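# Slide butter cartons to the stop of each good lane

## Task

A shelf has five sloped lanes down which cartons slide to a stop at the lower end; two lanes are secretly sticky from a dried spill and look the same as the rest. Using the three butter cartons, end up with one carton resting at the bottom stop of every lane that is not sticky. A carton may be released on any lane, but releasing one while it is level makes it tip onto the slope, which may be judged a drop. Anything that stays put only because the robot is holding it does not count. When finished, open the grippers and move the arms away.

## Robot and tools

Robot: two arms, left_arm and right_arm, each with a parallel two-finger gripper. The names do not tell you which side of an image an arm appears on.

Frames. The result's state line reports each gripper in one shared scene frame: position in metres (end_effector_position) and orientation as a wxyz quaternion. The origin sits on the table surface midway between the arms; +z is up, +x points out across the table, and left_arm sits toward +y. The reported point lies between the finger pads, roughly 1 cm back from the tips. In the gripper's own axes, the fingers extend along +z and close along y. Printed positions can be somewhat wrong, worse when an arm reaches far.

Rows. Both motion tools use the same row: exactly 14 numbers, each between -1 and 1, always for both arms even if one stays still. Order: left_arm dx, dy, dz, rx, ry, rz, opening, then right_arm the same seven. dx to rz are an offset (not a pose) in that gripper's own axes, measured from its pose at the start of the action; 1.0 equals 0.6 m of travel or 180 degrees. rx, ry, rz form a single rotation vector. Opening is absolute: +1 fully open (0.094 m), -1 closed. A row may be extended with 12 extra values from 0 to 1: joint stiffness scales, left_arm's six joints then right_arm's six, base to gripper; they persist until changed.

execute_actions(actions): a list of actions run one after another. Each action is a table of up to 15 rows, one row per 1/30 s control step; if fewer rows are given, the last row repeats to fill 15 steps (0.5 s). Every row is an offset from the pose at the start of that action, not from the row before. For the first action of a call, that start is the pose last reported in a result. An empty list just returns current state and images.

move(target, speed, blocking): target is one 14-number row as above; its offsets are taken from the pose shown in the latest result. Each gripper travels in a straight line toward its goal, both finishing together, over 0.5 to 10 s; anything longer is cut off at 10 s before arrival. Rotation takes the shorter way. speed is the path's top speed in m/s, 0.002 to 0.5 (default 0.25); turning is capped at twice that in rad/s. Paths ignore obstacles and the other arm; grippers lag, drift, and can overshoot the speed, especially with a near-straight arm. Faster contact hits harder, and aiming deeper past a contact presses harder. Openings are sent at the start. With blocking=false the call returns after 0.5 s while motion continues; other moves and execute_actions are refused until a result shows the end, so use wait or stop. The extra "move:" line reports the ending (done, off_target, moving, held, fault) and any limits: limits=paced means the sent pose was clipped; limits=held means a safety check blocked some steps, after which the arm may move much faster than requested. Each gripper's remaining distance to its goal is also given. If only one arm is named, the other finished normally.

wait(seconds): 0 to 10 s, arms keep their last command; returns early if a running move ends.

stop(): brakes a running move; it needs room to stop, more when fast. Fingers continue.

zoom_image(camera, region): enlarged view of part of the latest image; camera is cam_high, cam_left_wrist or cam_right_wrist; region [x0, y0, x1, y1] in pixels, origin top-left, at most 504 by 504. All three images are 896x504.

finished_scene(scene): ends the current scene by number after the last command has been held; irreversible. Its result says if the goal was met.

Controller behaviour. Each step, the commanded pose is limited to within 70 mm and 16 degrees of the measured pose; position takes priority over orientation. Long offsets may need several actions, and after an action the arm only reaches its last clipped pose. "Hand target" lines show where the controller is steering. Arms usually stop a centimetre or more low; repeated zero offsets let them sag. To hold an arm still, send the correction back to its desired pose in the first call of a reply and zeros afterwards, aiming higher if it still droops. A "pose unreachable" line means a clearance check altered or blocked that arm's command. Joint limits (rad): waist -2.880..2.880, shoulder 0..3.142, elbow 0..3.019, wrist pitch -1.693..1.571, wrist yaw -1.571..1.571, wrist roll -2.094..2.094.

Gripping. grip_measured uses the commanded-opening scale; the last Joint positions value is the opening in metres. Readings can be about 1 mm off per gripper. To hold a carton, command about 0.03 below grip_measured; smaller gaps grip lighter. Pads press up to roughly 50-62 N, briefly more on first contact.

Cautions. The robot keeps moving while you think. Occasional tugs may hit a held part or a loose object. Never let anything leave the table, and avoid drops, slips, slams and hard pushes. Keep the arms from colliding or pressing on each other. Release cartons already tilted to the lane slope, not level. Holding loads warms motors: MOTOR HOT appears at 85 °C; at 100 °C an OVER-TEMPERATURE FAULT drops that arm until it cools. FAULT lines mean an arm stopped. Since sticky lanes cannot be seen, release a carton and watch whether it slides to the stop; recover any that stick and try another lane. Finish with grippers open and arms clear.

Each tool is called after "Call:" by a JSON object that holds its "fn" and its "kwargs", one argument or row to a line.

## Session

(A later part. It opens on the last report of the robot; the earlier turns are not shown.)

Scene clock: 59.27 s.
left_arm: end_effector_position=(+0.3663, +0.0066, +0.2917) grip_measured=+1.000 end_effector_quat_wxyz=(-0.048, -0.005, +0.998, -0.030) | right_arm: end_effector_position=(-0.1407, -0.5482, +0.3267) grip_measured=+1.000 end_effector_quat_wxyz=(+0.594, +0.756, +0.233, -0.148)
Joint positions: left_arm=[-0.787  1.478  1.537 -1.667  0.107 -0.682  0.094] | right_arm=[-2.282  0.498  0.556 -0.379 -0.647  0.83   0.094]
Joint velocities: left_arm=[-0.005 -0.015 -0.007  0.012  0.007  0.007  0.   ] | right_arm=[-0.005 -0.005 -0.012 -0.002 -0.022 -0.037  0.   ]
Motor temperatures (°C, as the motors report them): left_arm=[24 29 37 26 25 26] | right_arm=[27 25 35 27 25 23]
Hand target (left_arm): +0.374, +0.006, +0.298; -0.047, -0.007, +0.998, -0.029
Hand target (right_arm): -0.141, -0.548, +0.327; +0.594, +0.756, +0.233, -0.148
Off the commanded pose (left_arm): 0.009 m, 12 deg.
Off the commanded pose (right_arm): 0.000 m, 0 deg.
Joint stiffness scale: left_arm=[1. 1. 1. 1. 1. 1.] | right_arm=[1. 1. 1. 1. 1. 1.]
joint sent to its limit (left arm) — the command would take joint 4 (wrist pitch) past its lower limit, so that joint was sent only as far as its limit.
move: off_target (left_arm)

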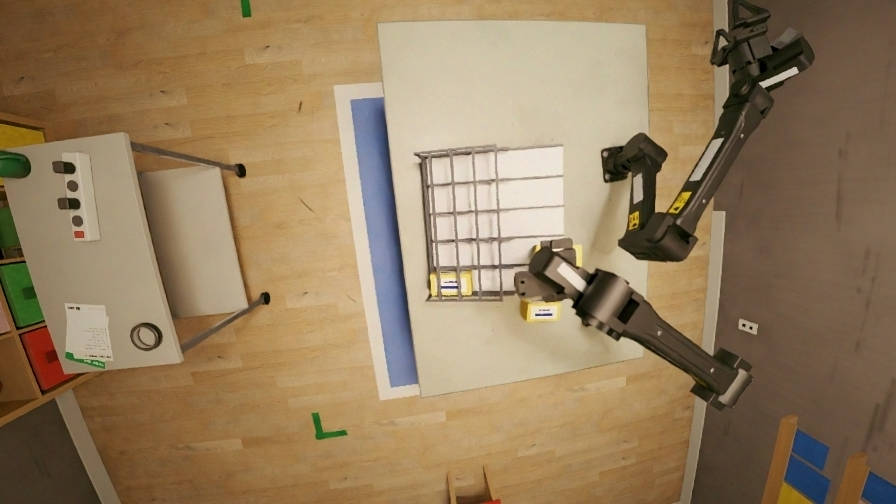

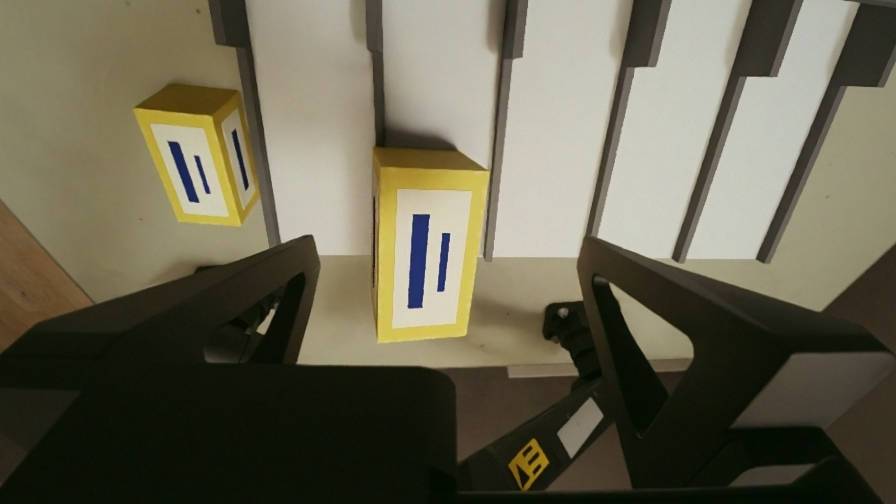

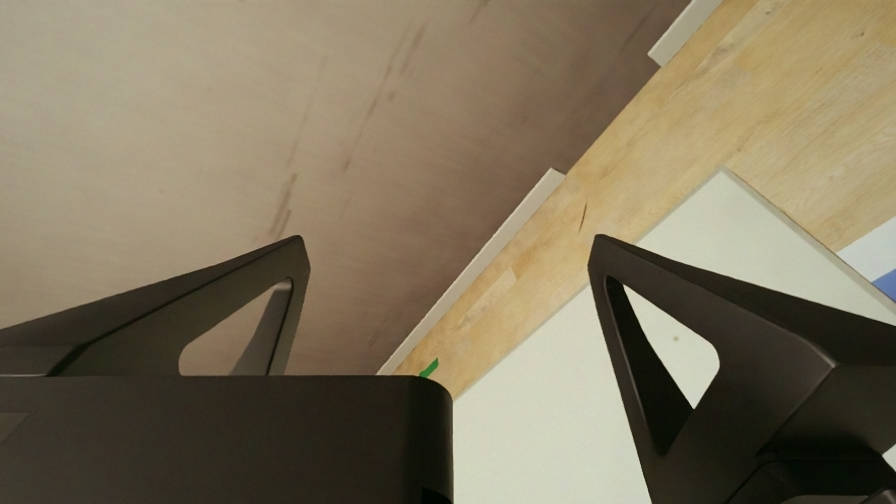

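Call:
{"fn": "move", "kwargs": {
  "target": [0.05,0.01,0.18,0,0,0,0.6,0,0,0,0,0,0,1],
  "speed": 0.1
}}

Call:
{"fn": "move", "kwargs": {
  "target": [0,0,0,0,0,0,-1,0,0,0,0,0,0,1]
}}

Call:
{"fn": "move", "kwargs": {
  "target": [0,0,-0.08,0,0,0,-1,0,0,0,0,0,0,1],
  "speed": 0.1
}}

Scene clock: 63.93 s.
left_arm: end_effector_position=(+0.3276, +0.0094, +0.1890) grip_measured=+0.602 end_effector_quat_wxyz=(-0.052, -0.002, +0.998, -0.025) | right_arm: end_effector_position=(-0.1407, -0.5482, +0.3267) grip_measured=+1.000 end_effector_quat_wxyz=(+0.594, +0.756, +0.233, -0.148)
Joint positions: left_arm=[-0.843  1.425  1.21  -1.401  0.107 -0.729  0.075] | right_arm=[-2.282  0.498  0.556 -0.379 -0.647  0.83   0.094]
Joint velocities: left_arm=[ 0.005 -0.015 -0.002  0.002  0.007  0.022  0.   ] | right_arm=[ 0.005  0.005  0.002 -0.032 -0.022  0.051  0.   ]
Motor temperatures (°C, as the motors report them): left_arm=[24 29 37 26 25 26] | right_arm=[27 25 35 27 25 23]
Hand target (left_arm): +0.325, +0.006, +0.188; -0.048, -0.005, +0.998, -0.030
Hand target (right_arm): -0.141, -0.548, +0.327; +0.594, +0.756, +0.233, -0.148
Off the commanded pose (left_arm): 0.004 m, 1 deg.
Off the commanded pose (right_arm): 0.000 m, 0 deg.
Joint stiffness scale: left_arm=[1. 1. 1. 1. 1. 1.] | right_arm=[1. 1. 1. 1. 1. 1.]
move: done

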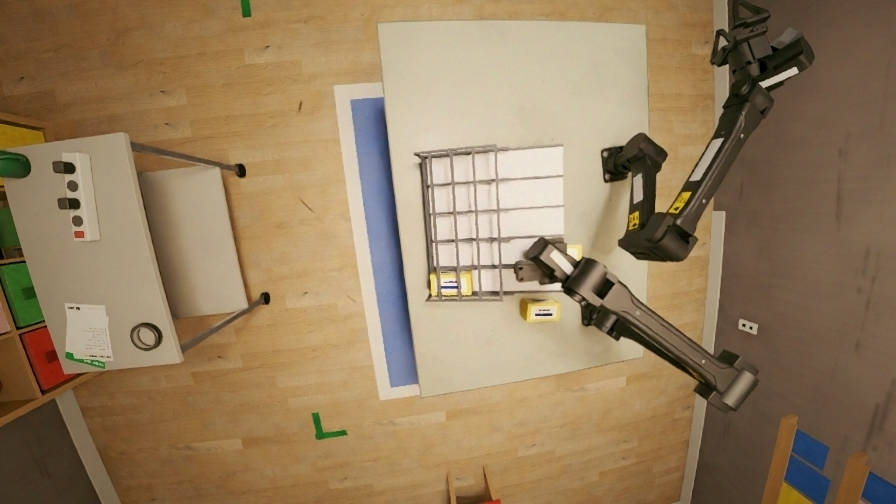

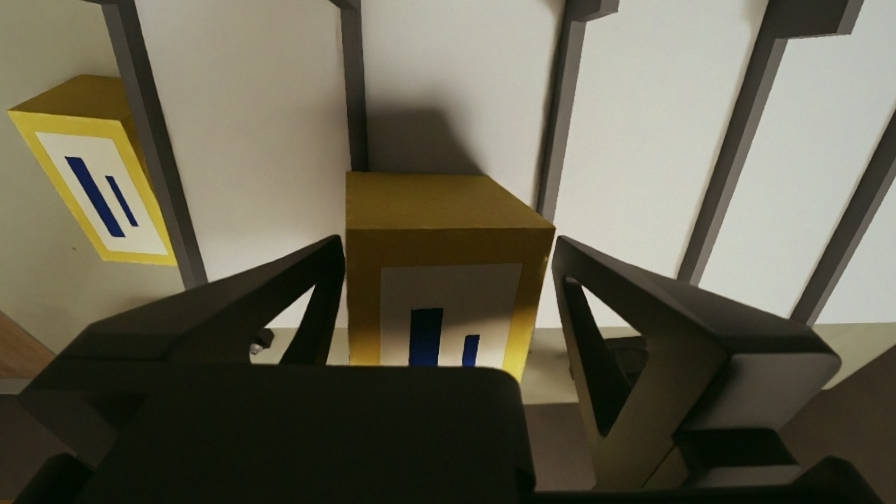

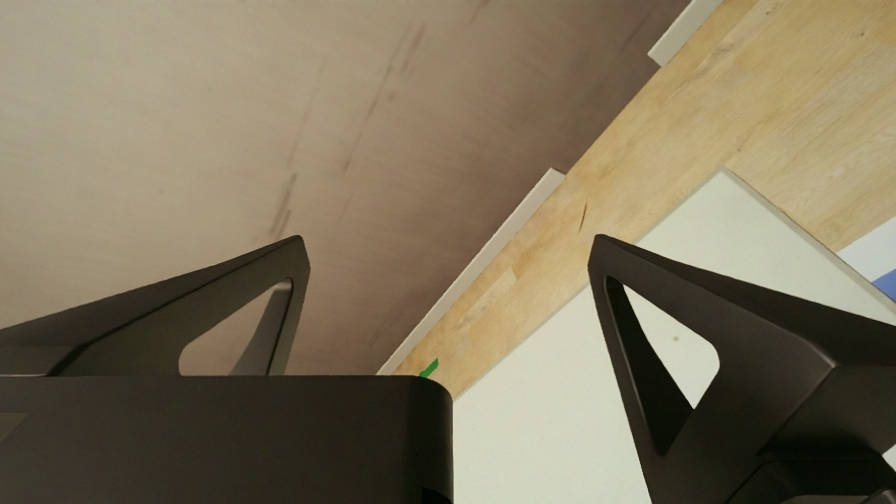

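Scene clock: 64.43 s.
left_arm: end_effector_position=(+0.3280, +0.0098, +0.1889) grip_measured=+0.372 end_effector_quat_wxyz=(-0.051, -0.001, +0.998, -0.024) | right_arm: end_effector_position=(-0.1407, -0.5482, +0.3267) grip_measured=+1.000 end_effector_quat_wxyz=(+0.594, +0.756, +0.233, -0.148)
Joint positions: left_arm=[-0.843  1.425  1.21  -1.401  0.104 -0.729  0.064] | right_arm=[-2.282  0.498  0.556 -0.379 -0.647  0.83   0.094]
Joint velocities: left_arm=[-0.005 -0.024 -0.002  0.002 -0.007 -0.007  0.001] | right_arm=[ 0.005 -0.005  0.002 -0.002  0.022 -0.022  0.   ]
Motor temperatures (°C, as the motors report them): left_arm=[24 29 37 26 25 26] | right_arm=[27 25 35 27 25 23]
Hand target (left_arm): +0.328, +0.009, +0.189; -0.052, -0.001, +0.998, -0.025
Hand target (right_arm): -0.141, -0.548, +0.327; +0.594, +0.756, +0.233, -0.148
Off the commanded pose (left_arm): 0.001 m, 0 deg.
Off the commanded pose (right_arm): 0.000 m, 0 deg.
Joint stiffness scale: left_arm=[1. 1. 1. 1. 1. 1.] | right_arm=[1. 1. 1. 1. 1. 1.]
move: done

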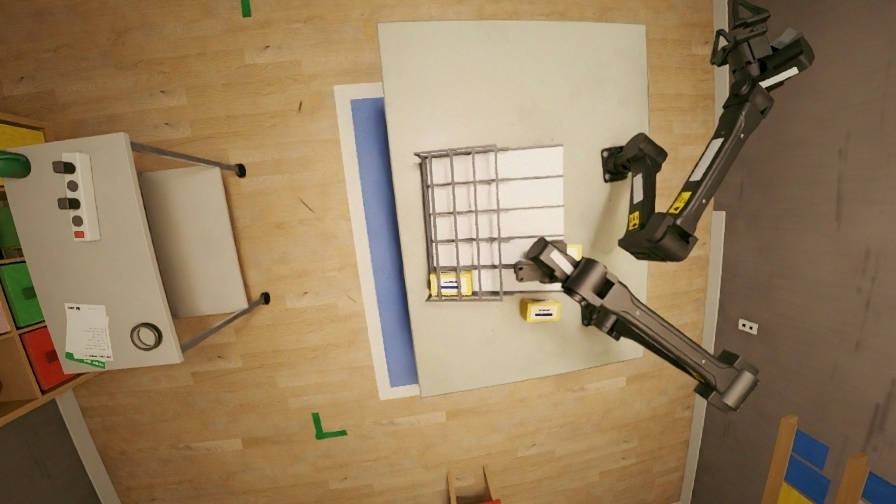

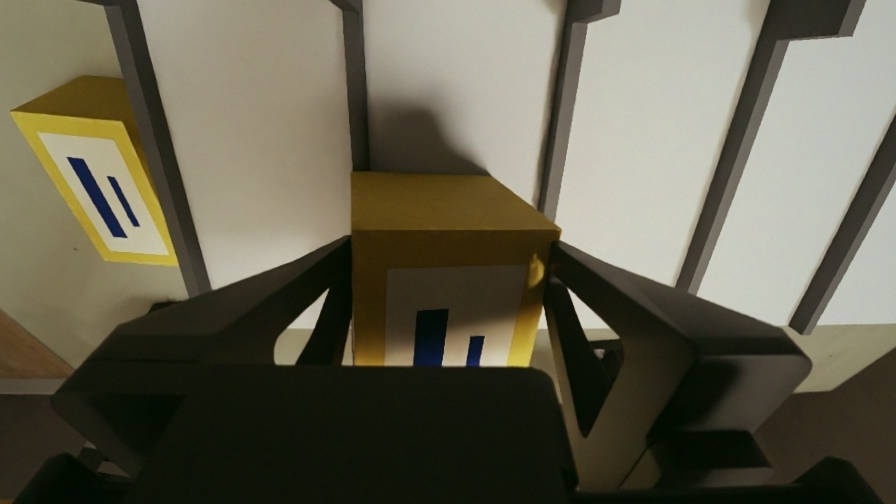

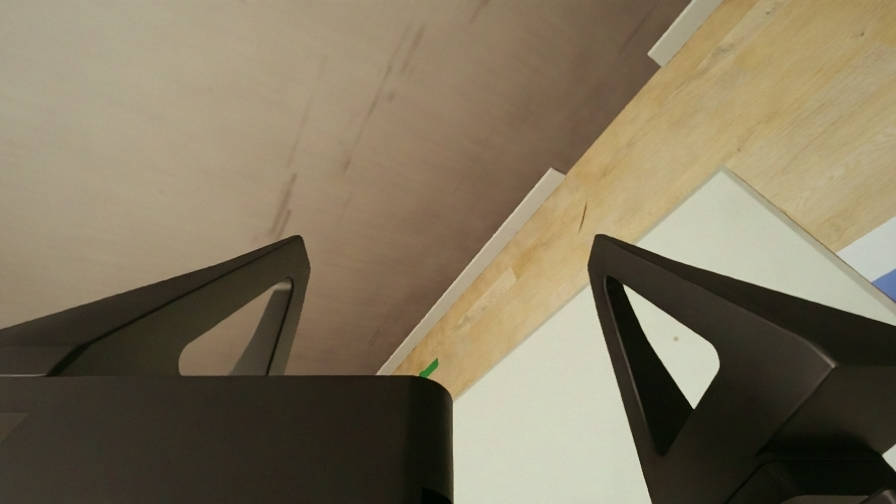

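Scene clock: 65.33 s.
left_arm: end_effector_position=(+0.3196, +0.0180, +0.2044) grip_measured=+0.372 end_effector_quat_wxyz=(-0.072, -0.003, +0.997, -0.003) | right_arm: end_effector_position=(-0.1407, -0.5482, +0.3267) grip_measured=+1.000 end_effector_quat_wxyz=(+0.594, +0.756, +0.233, -0.148)
Joint positions: left_arm=[-0.843  1.425  1.248 -1.499  0.101 -0.729  0.064] | right_arm=[-2.282  0.498  0.556 -0.379 -0.647  0.83   0.094]
Joint velocities: left_arm=[-0.015 -0.005 -0.012 -0.002  0.022  0.051 -0.   ] | right_arm=[-0.015 -0.005 -0.012 -0.017 -0.007 -0.007  0.   ]
Motor temperatures (°C, as the motors report them): left_arm=[24 29 37 26 25 26] | right_arm=[27 25 35 27 25 23]
Hand target (left_arm): +0.332, +0.013, +0.236; -0.051, -0.001, +0.998, -0.024
Hand target (right_arm): -0.141, -0.548, +0.327; +0.594, +0.756, +0.233, -0.148
Off the commanded pose (left_arm): 0.035 m, 3 deg.
Off the commanded pose (right_arm): 0.000 m, 0 deg.
Joint stiffness scale: left_arm=[1. 1. 1. 1. 1. 1.] | right_arm=[1. 1. 1. 1. 1. 1.]
move: off_target (left_arm)

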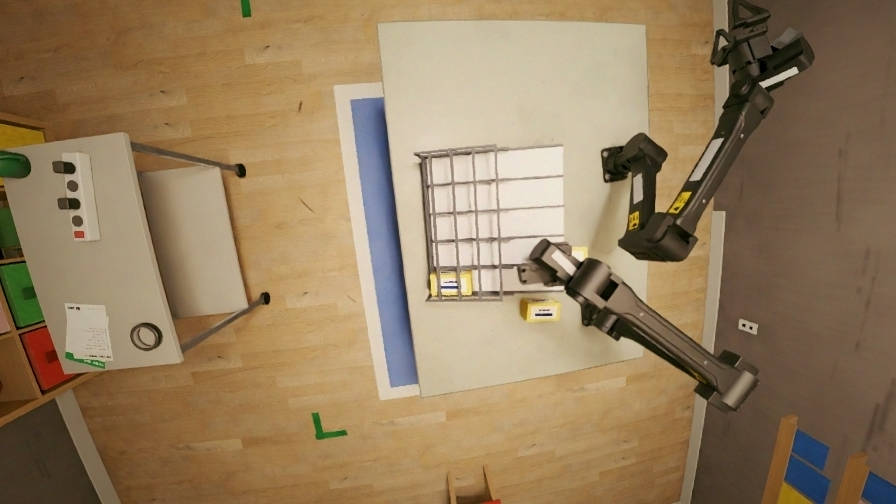

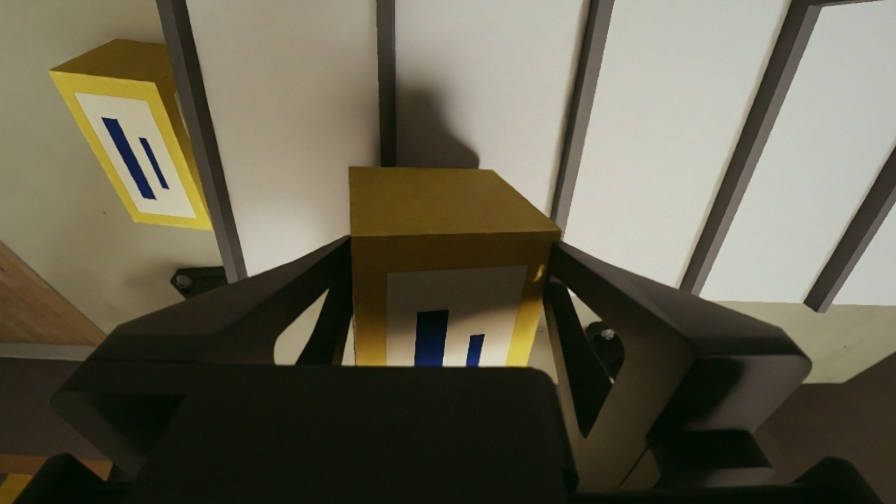

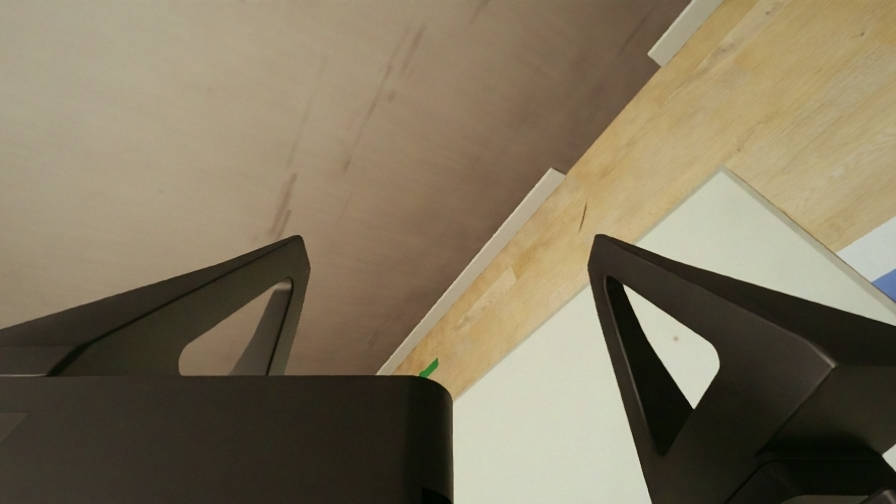

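Move up and over to L3.

Call:
{"fn": "move", "kwargs": {
  "target": [0,-0.02,-0.08,0,0,0,-1,0,0,0,0,0,0,1],
  "speed": 0.1
}}

Call:
{"fn": "move", "kwargs": {
  "target": [-0.07,-0.17,0,0,0,0,-1,0,0,0,0,0,0,1],
  "speed": 0.1
}}

Scene clock: 68.47 s.
left_arm: end_effector_position=(+0.3208, +0.0174, +0.2296) grip_measured=+0.372 end_effector_quat_wxyz=(-0.083, -0.004, +0.996, +0.008) | right_arm: end_effector_position=(-0.1407, -0.5482, +0.3267) grip_measured=+1.000 end_effector_quat_wxyz=(+0.594, +0.756, +0.233, -0.148)
Joint positions: left_arm=[-0.843  1.438  1.327 -1.595  0.099 -0.729  0.064] | right_arm=[-2.282  0.498  0.556 -0.379 -0.647  0.83   0.094]
Joint velocities: left_arm=[-0.005  0.015 -0.002 -0.012  0.007 -0.022  0.   ] | right_arm=[-0.024 -0.015  0.007 -0.007 -0.095 -0.037  0.   ]
Motor temperatures (°C, as the motors report them): left_arm=[24 29 38 26 25 26] | right_arm=[27 25 35 27 25 23]
Hand target (left_arm): +0.326, +0.007, +0.251; -0.072, -0.003, +0.997, -0.003
Hand target (right_arm): -0.141, -0.548, +0.327; +0.594, +0.756, +0.233, -0.148
Off the commanded pose (left_arm): 0.026 m, 2 deg.
Off the commanded pose (right_arm): 0.000 m, 0 deg.
Joint stiffness scale: left_arm=[1. 1. 1. 1. 1. 1.] | right_arm=[1. 1. 1. 1. 1. 1.]
move: off_target (left_arm)

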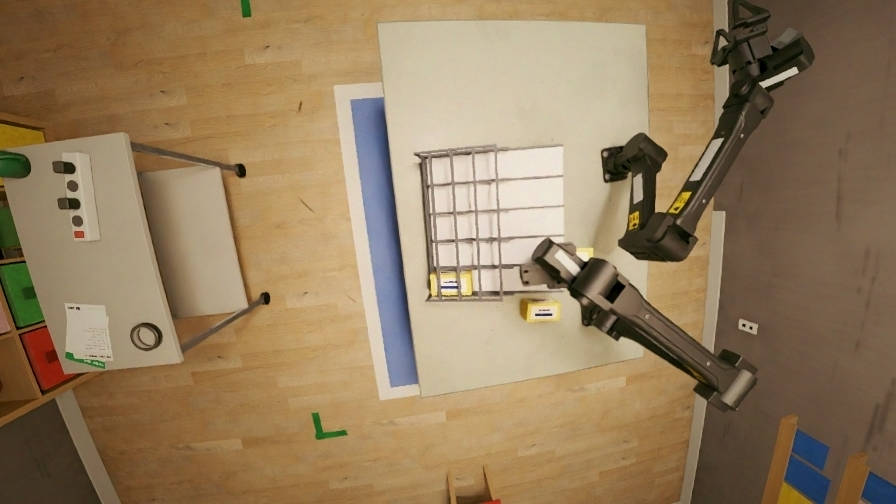

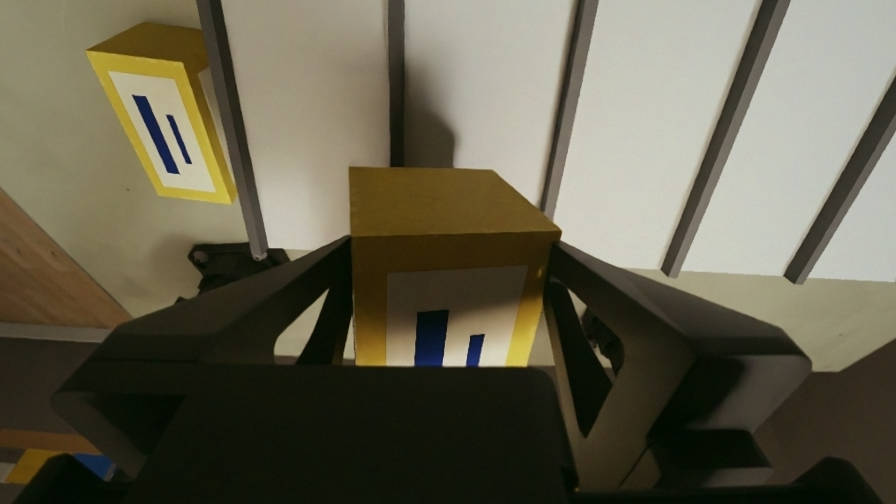

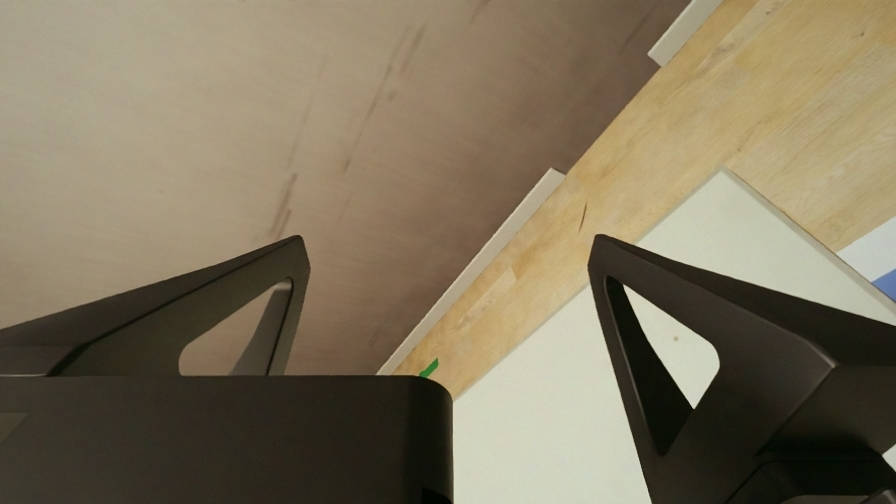

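Scene clock: 69.93 s.
left_arm: end_effector_position=(+0.3530, -0.0665, +0.1932) grip_measured=+0.372 end_effector_quat_wxyz=(-0.104, -0.001, +0.994, +0.032) | right_arm: end_effector_position=(-0.1407, -0.5482, +0.3267) grip_measured=+1.000 end_effector_quat_wxyz=(+0.594, +0.756, +0.233, -0.148)
Joint positions: left_arm=[-0.928  1.702  1.535 -1.595  0.106 -0.805  0.064] | right_arm=[-2.282  0.498  0.556 -0.379 -0.647  0.83   0.094]
Joint velocities: left_arm=[-0.005 -0.005  0.007  0.007 -0.022 -0.007 -0.   ] | right_arm=[-0.015 -0.005 -0.022  0.017  0.022 -0.022  0.   ]
Motor temperatures (°C, as the motors report them): left_arm=[24 29 38 26 25 26] | right_arm=[27 25 35 27 25 23]
Hand target (left_arm): +0.361, -0.083, +0.220; -0.083, -0.003, +0.996, +0.007
Hand target (right_arm): -0.141, -0.548, +0.327; +0.594, +0.756, +0.233, -0.148
Off the commanded pose (left_arm): 0.034 m, 4 deg.
Off the commanded pose (right_arm): 0.000 m, 0 deg.
Joint stiffness scale: left_arm=[1. 1. 1. 1. 1. 1.] | right_arm=[1. 1. 1. 1. 1. 1.]
move: off_target (left_arm)

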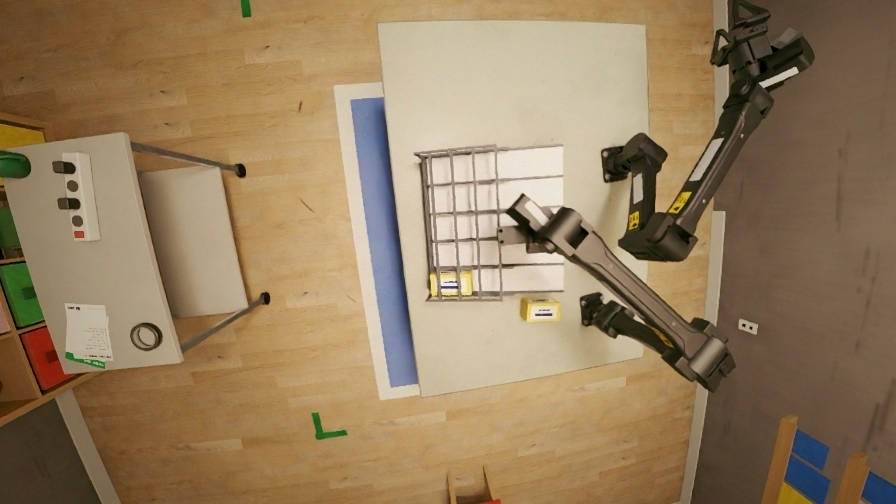

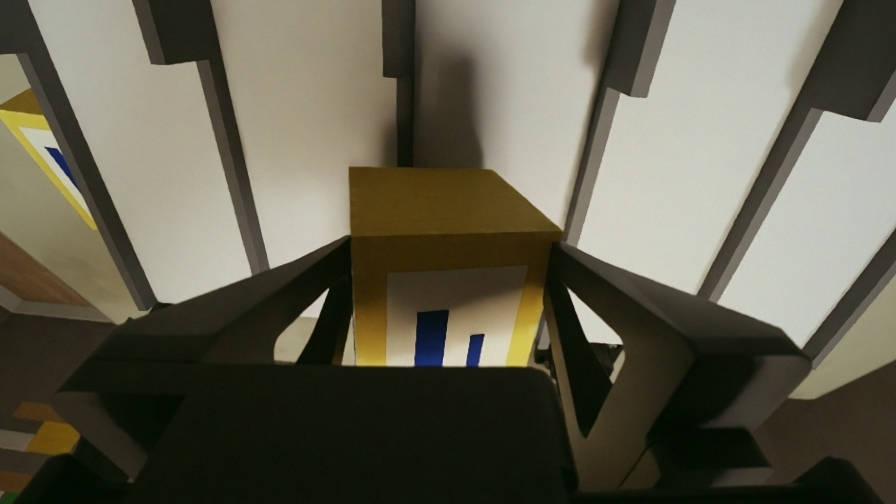

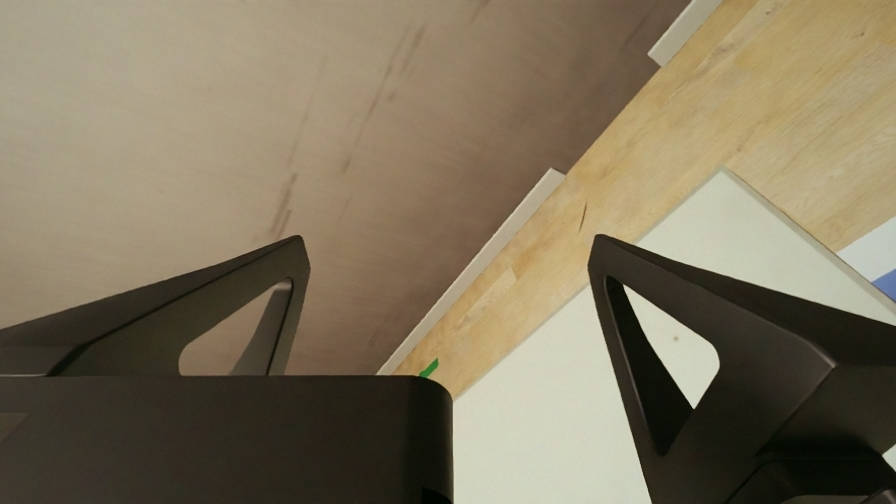

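Call:
{"fn": "move", "kwargs": {
  "target": [0,-0.07,-0.03,0,0,0,-1,0,0,0,0,0,0,1],
  "speed": 0.05
}}

Scene clock: 72.70 s.
left_arm: end_effector_position=(+0.3520, -0.0954, +0.1837) grip_measured=+0.372 end_effector_quat_wxyz=(-0.113, +0.002, +0.993, +0.046) | right_arm: end_effector_position=(-0.1407, -0.5482, +0.3267) grip_measured=+1.000 end_effector_quat_wxyz=(+0.594, +0.756, +0.233, -0.148)
Joint positions: left_arm=[-0.969  1.78   1.611 -1.621  0.109 -0.838  0.064] | right_arm=[-2.282  0.498  0.556 -0.379 -0.647  0.83   0.094]
Joint velocities: left_arm=[-0.005 -0.005  0.002 -0.007 -0.037 -0.095 -0.   ] | right_arm=[-0.005 -0.005  0.002 -0.002  0.051 -0.095  0.   ]
Motor temperatures (°C, as the motors report them): left_arm=[24 29 38 26 25 26] | right_arm=[27 25 35 27 25 23]
Hand target (left_arm): +0.356, -0.109, +0.207; -0.103, -0.001, +0.994, +0.031
Hand target (right_arm): -0.141, -0.548, +0.327; +0.594, +0.756, +0.233, -0.148
Off the commanded pose (left_arm): 0.029 m, 2 deg.
Off the commanded pose (right_arm): 0.000 m, 0 deg.
Joint stiffness scale: left_arm=[1. 1. 1. 1. 1. 1.] | right_arm=[1. 1. 1. 1. 1. 1.]
move: off_target (left_arm)

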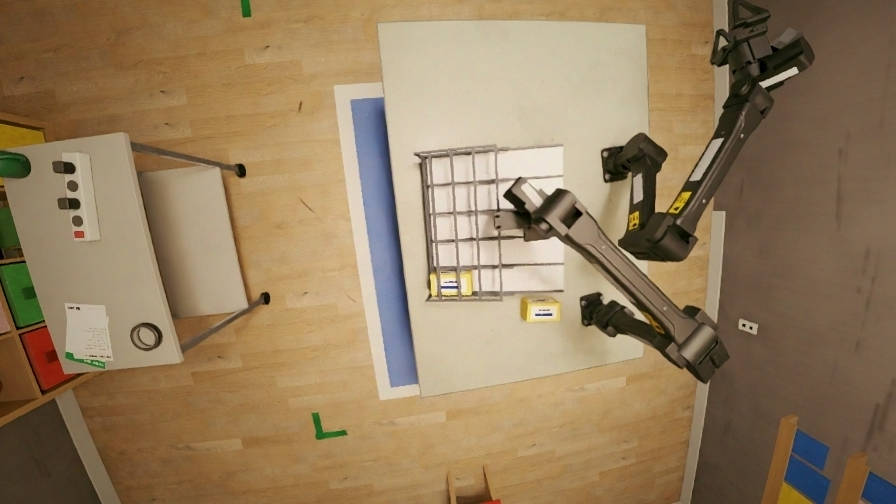

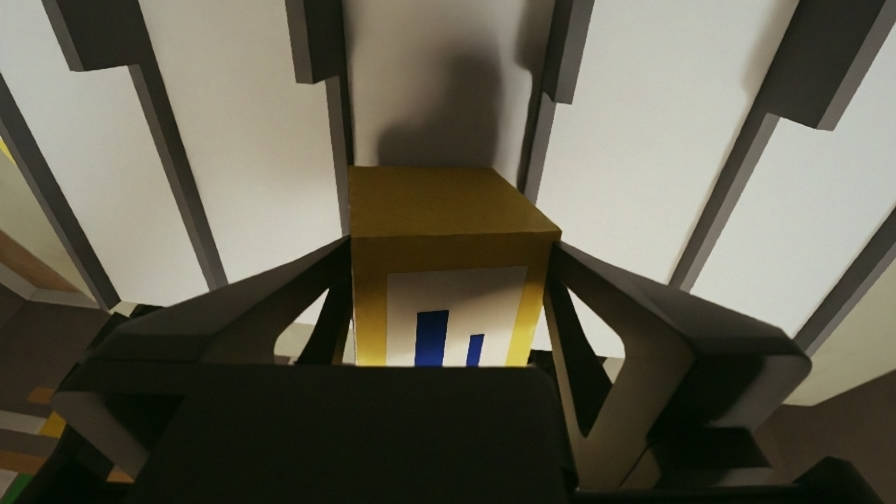

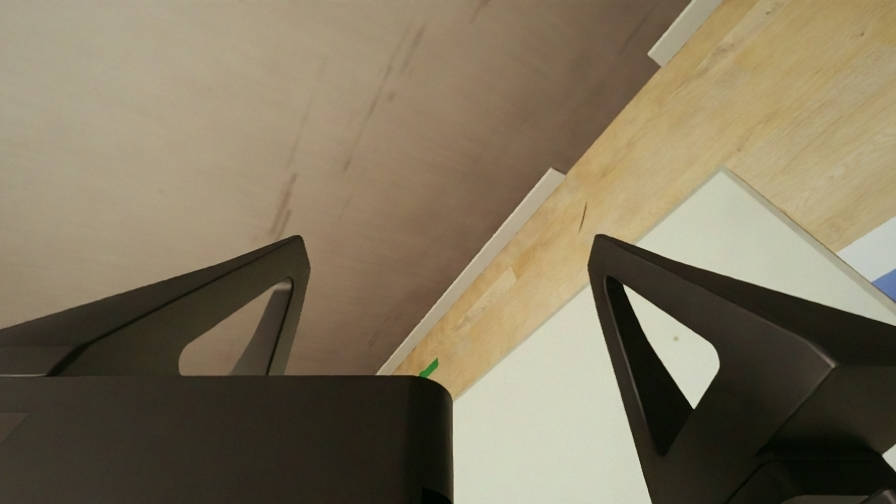

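Release, then go toward carton #3.

Call:
{"fn": "move", "kwargs": {
  "target": [0,0.008,0,0,0,0,1,0,0,0,0,0,0,1]
}}

Call:
{"fn": "move", "kwargs": {
  "target": [0,0,-0.15,0,0,0,1,0,0,0,0,0,0,1]
}}

Call:
{"fn": "move", "kwargs": {
  "target": [0.03,0.53,0.08,0,-0.05,0,0.6,0,0,0,0,0,0,1]
}}

Scene clock: 76.87 s.
left_arm: end_effector_position=(+0.3518, -0.0951, +0.1848) grip_measured=+1.000 end_effector_quat_wxyz=(-0.112, +0.002, +0.993, +0.046) | right_arm: end_effector_position=(-0.1407, -0.5482, +0.3267) grip_measured=+1.000 end_effector_quat_wxyz=(+0.594, +0.756, +0.233, -0.148)
Joint positions: left_arm=[-0.969  1.778  1.611 -1.622  0.109 -0.839  0.094] | right_arm=[-2.282  0.498  0.556 -0.379 -0.647  0.83   0.094]
Joint velocities: left_arm=[-0.024  0.005  0.012 -0.007 -0.051  0.037  0.   ] | right_arm=[-0.015 -0.015 -0.007  0.012 -0.11  -0.022  0.   ]
Motor temperatures (°C, as the motors report them): left_arm=[24 29 38 26 25 26] | right_arm=[27 25 35 27 25 23]
Hand target (left_arm): +0.352, -0.091, +0.184; -0.113, +0.002, +0.993, +0.046
Hand target (right_arm): -0.141, -0.548, +0.327; +0.594, +0.756, +0.233, -0.148
Off the commanded pose (left_arm): 0.005 m, 0 deg.
Off the commanded pose (right_arm): 0.000 m, 0 deg.
Joint stiffness scale: left_arm=[1. 1. 1. 1. 1. 1.] | right_arm=[1. 1. 1. 1. 1. 1.]
move: done

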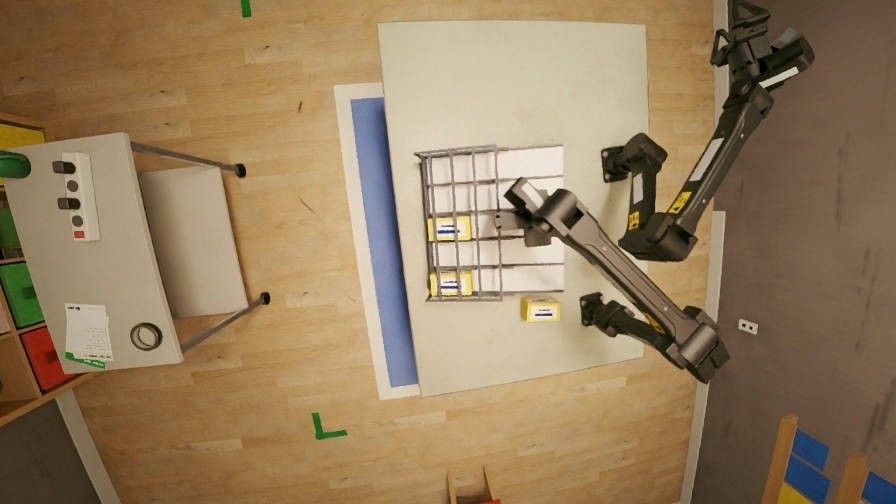

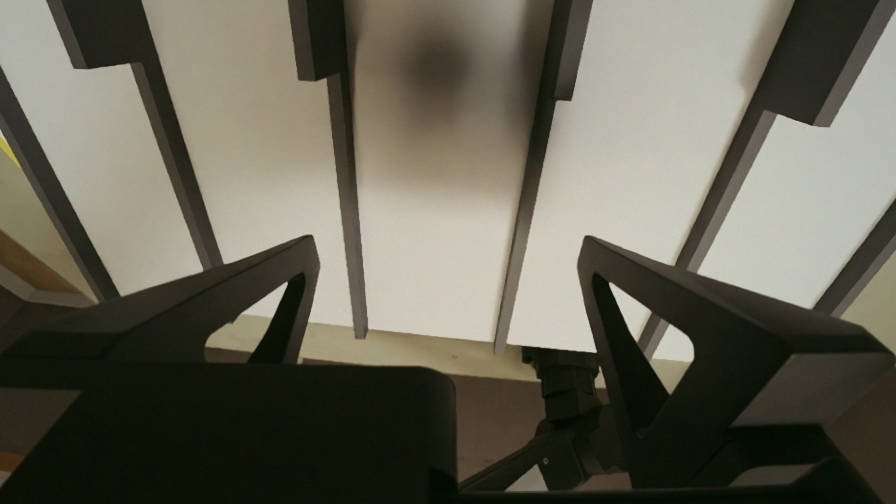

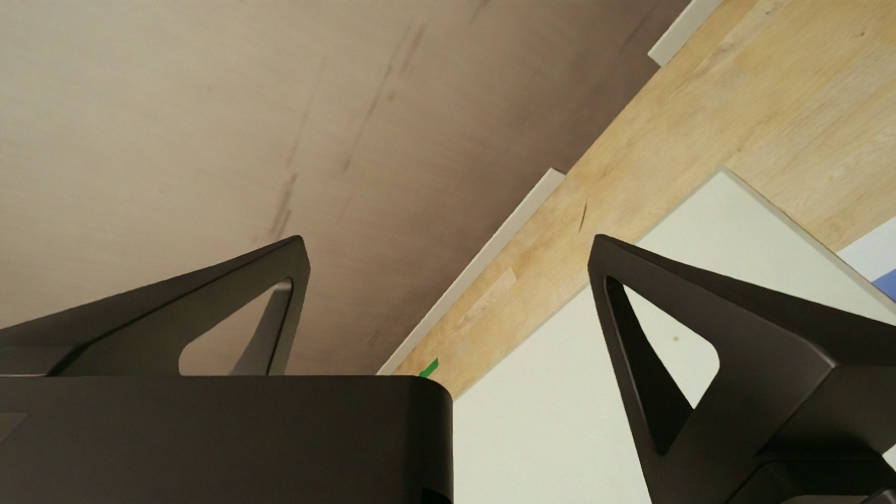

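Scene clock: 77.73 s.
left_arm: end_effector_position=(+0.3639, -0.1016, +0.2677) grip_measured=+1.000 end_effector_quat_wxyz=(-0.060, +0.001, +0.998, -0.014) | right_arm: end_effector_position=(-0.1407, -0.5482, +0.3267) grip_measured=+1.000 end_effector_quat_wxyz=(+0.594, +0.756, +0.233, -0.148)
Joint positions: left_arm=[-0.959  1.694  1.731 -1.668  0.109 -0.839  0.094] | right_arm=[-2.282  0.498  0.556 -0.379 -0.647  0.83   0.094]
Joint velocities: left_arm=[-0.015  0.005  0.002  0.007  0.007  0.022  0.   ] | right_arm=[-0.005 -0.005  0.002  0.002 -0.037 -0.007  0.   ]
Motor temperatures (°C, as the motors report them): left_arm=[24 29 38 26 25 26] | right_arm=[27 25 35 27 25 23]
Hand target (left_arm): +0.372, -0.103, +0.272; -0.060, -0.003, +0.998, -0.014
Hand target (right_arm): -0.141, -0.548, +0.327; +0.594, +0.756, +0.233, -0.148
Off the commanded pose (left_arm): 0.009 m, 9 deg.
Off the commanded pose (right_arm): 0.000 m, 0 deg.
Joint stiffness scale: left_arm=[1. 1. 1. 1. 1. 1.] | right_arm=[1. 1. 1. 1. 1. 1.]
joint sent to its limit (left arm) — the command would take joint 4 (wrist pitch) past its lower limit, so that joint was sent only as far as its limit.
move: off_target (left_arm)

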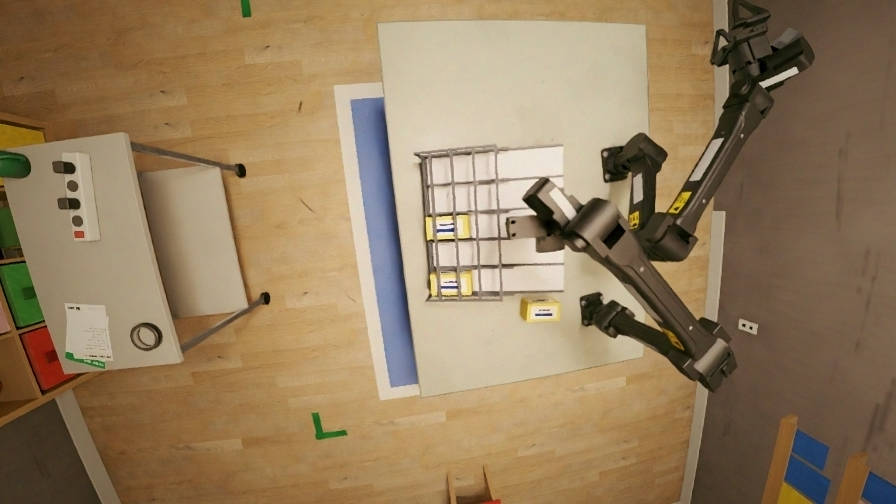

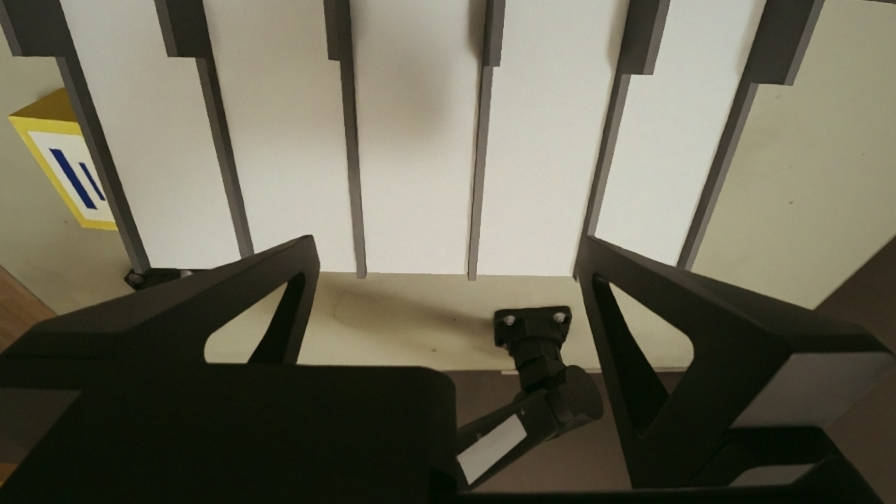

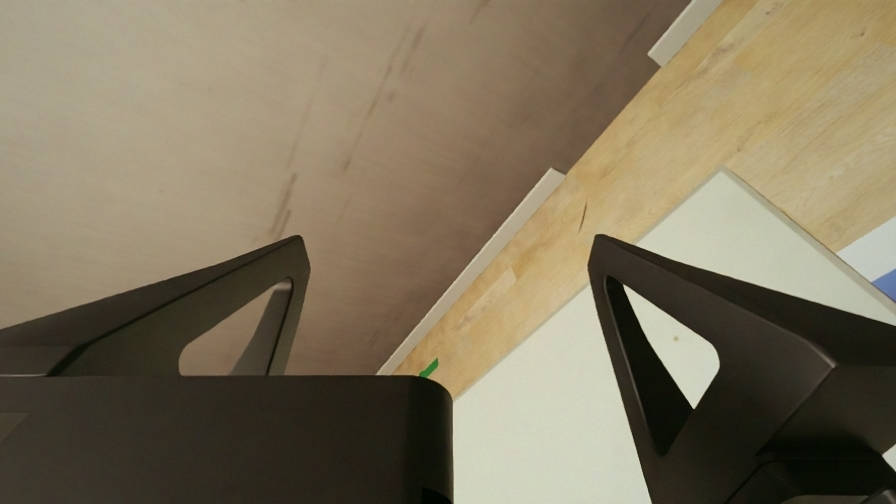

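Scene clock: 79.67 s.
left_arm: end_effector_position=(+0.3403, +0.2192, +0.2219) grip_measured=+0.602 end_effector_quat_wxyz=(+0.015, -0.010, +1.000, -0.010) | right_arm: end_effector_position=(-0.1407, -0.5482, +0.3267) grip_measured=+1.000 end_effector_quat_wxyz=(+0.594, +0.756, +0.233, -0.148)
Joint positions: left_arm=[-0.332  1.111  1.026 -1.453  0.012 -0.238  0.075] | right_arm=[-2.282  0.498  0.556 -0.379 -0.647  0.83   0.094]
Joint velocities: left_arm=[-0.005 -0.005  0.002 -0.002  0.051 -0.007  0.   ] | right_arm=[ 0.005 -0.015 -0.002 -0.007 -0.022 -0.051  0.   ]
Motor temperatures (°C, as the motors report them): left_arm=[24 29 38 26 25 26] | right_arm=[27 25 35 27 25 23]
Hand target (left_arm): +0.341, +0.218, +0.217; +0.017, +0.000, +1.000, -0.011
Hand target (right_arm): -0.141, -0.548, +0.327; +0.594, +0.756, +0.233, -0.148
Off the commanded pose (left_arm): 0.009 m, 1 deg.
Off the commanded pose (right_arm): 0.000 m, 0 deg.
Joint stiffness scale: left_arm=[1. 1. 1. 1. 1. 1.] | right_arm=[1. 1. 1. 1. 1. 1.]
move: done

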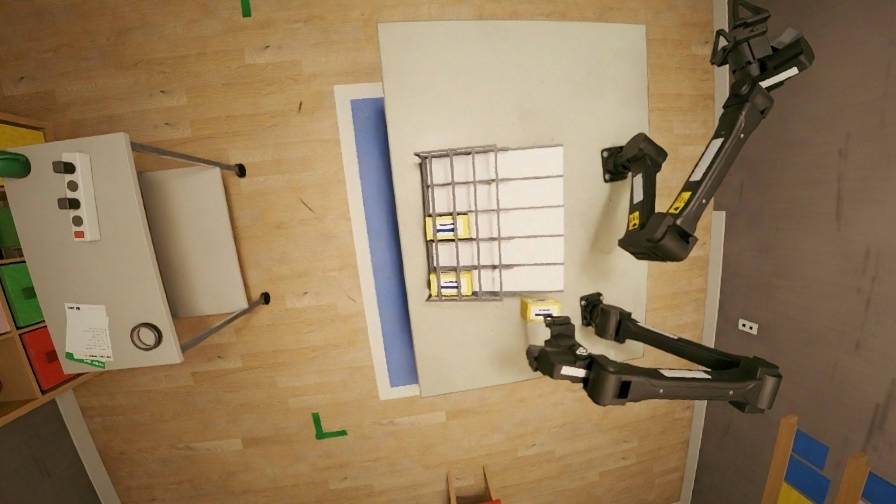

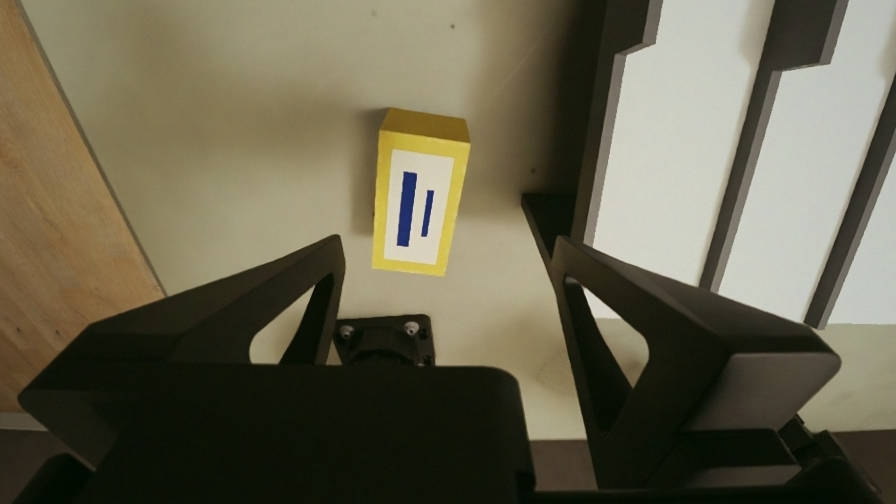

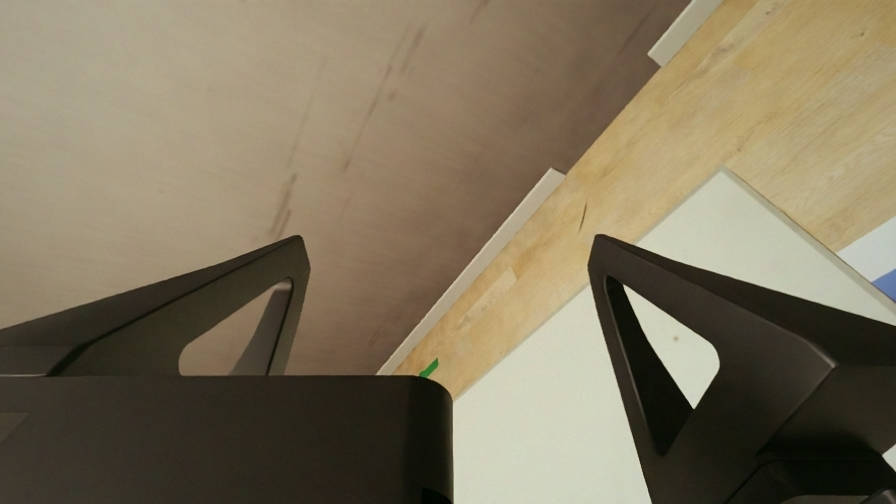

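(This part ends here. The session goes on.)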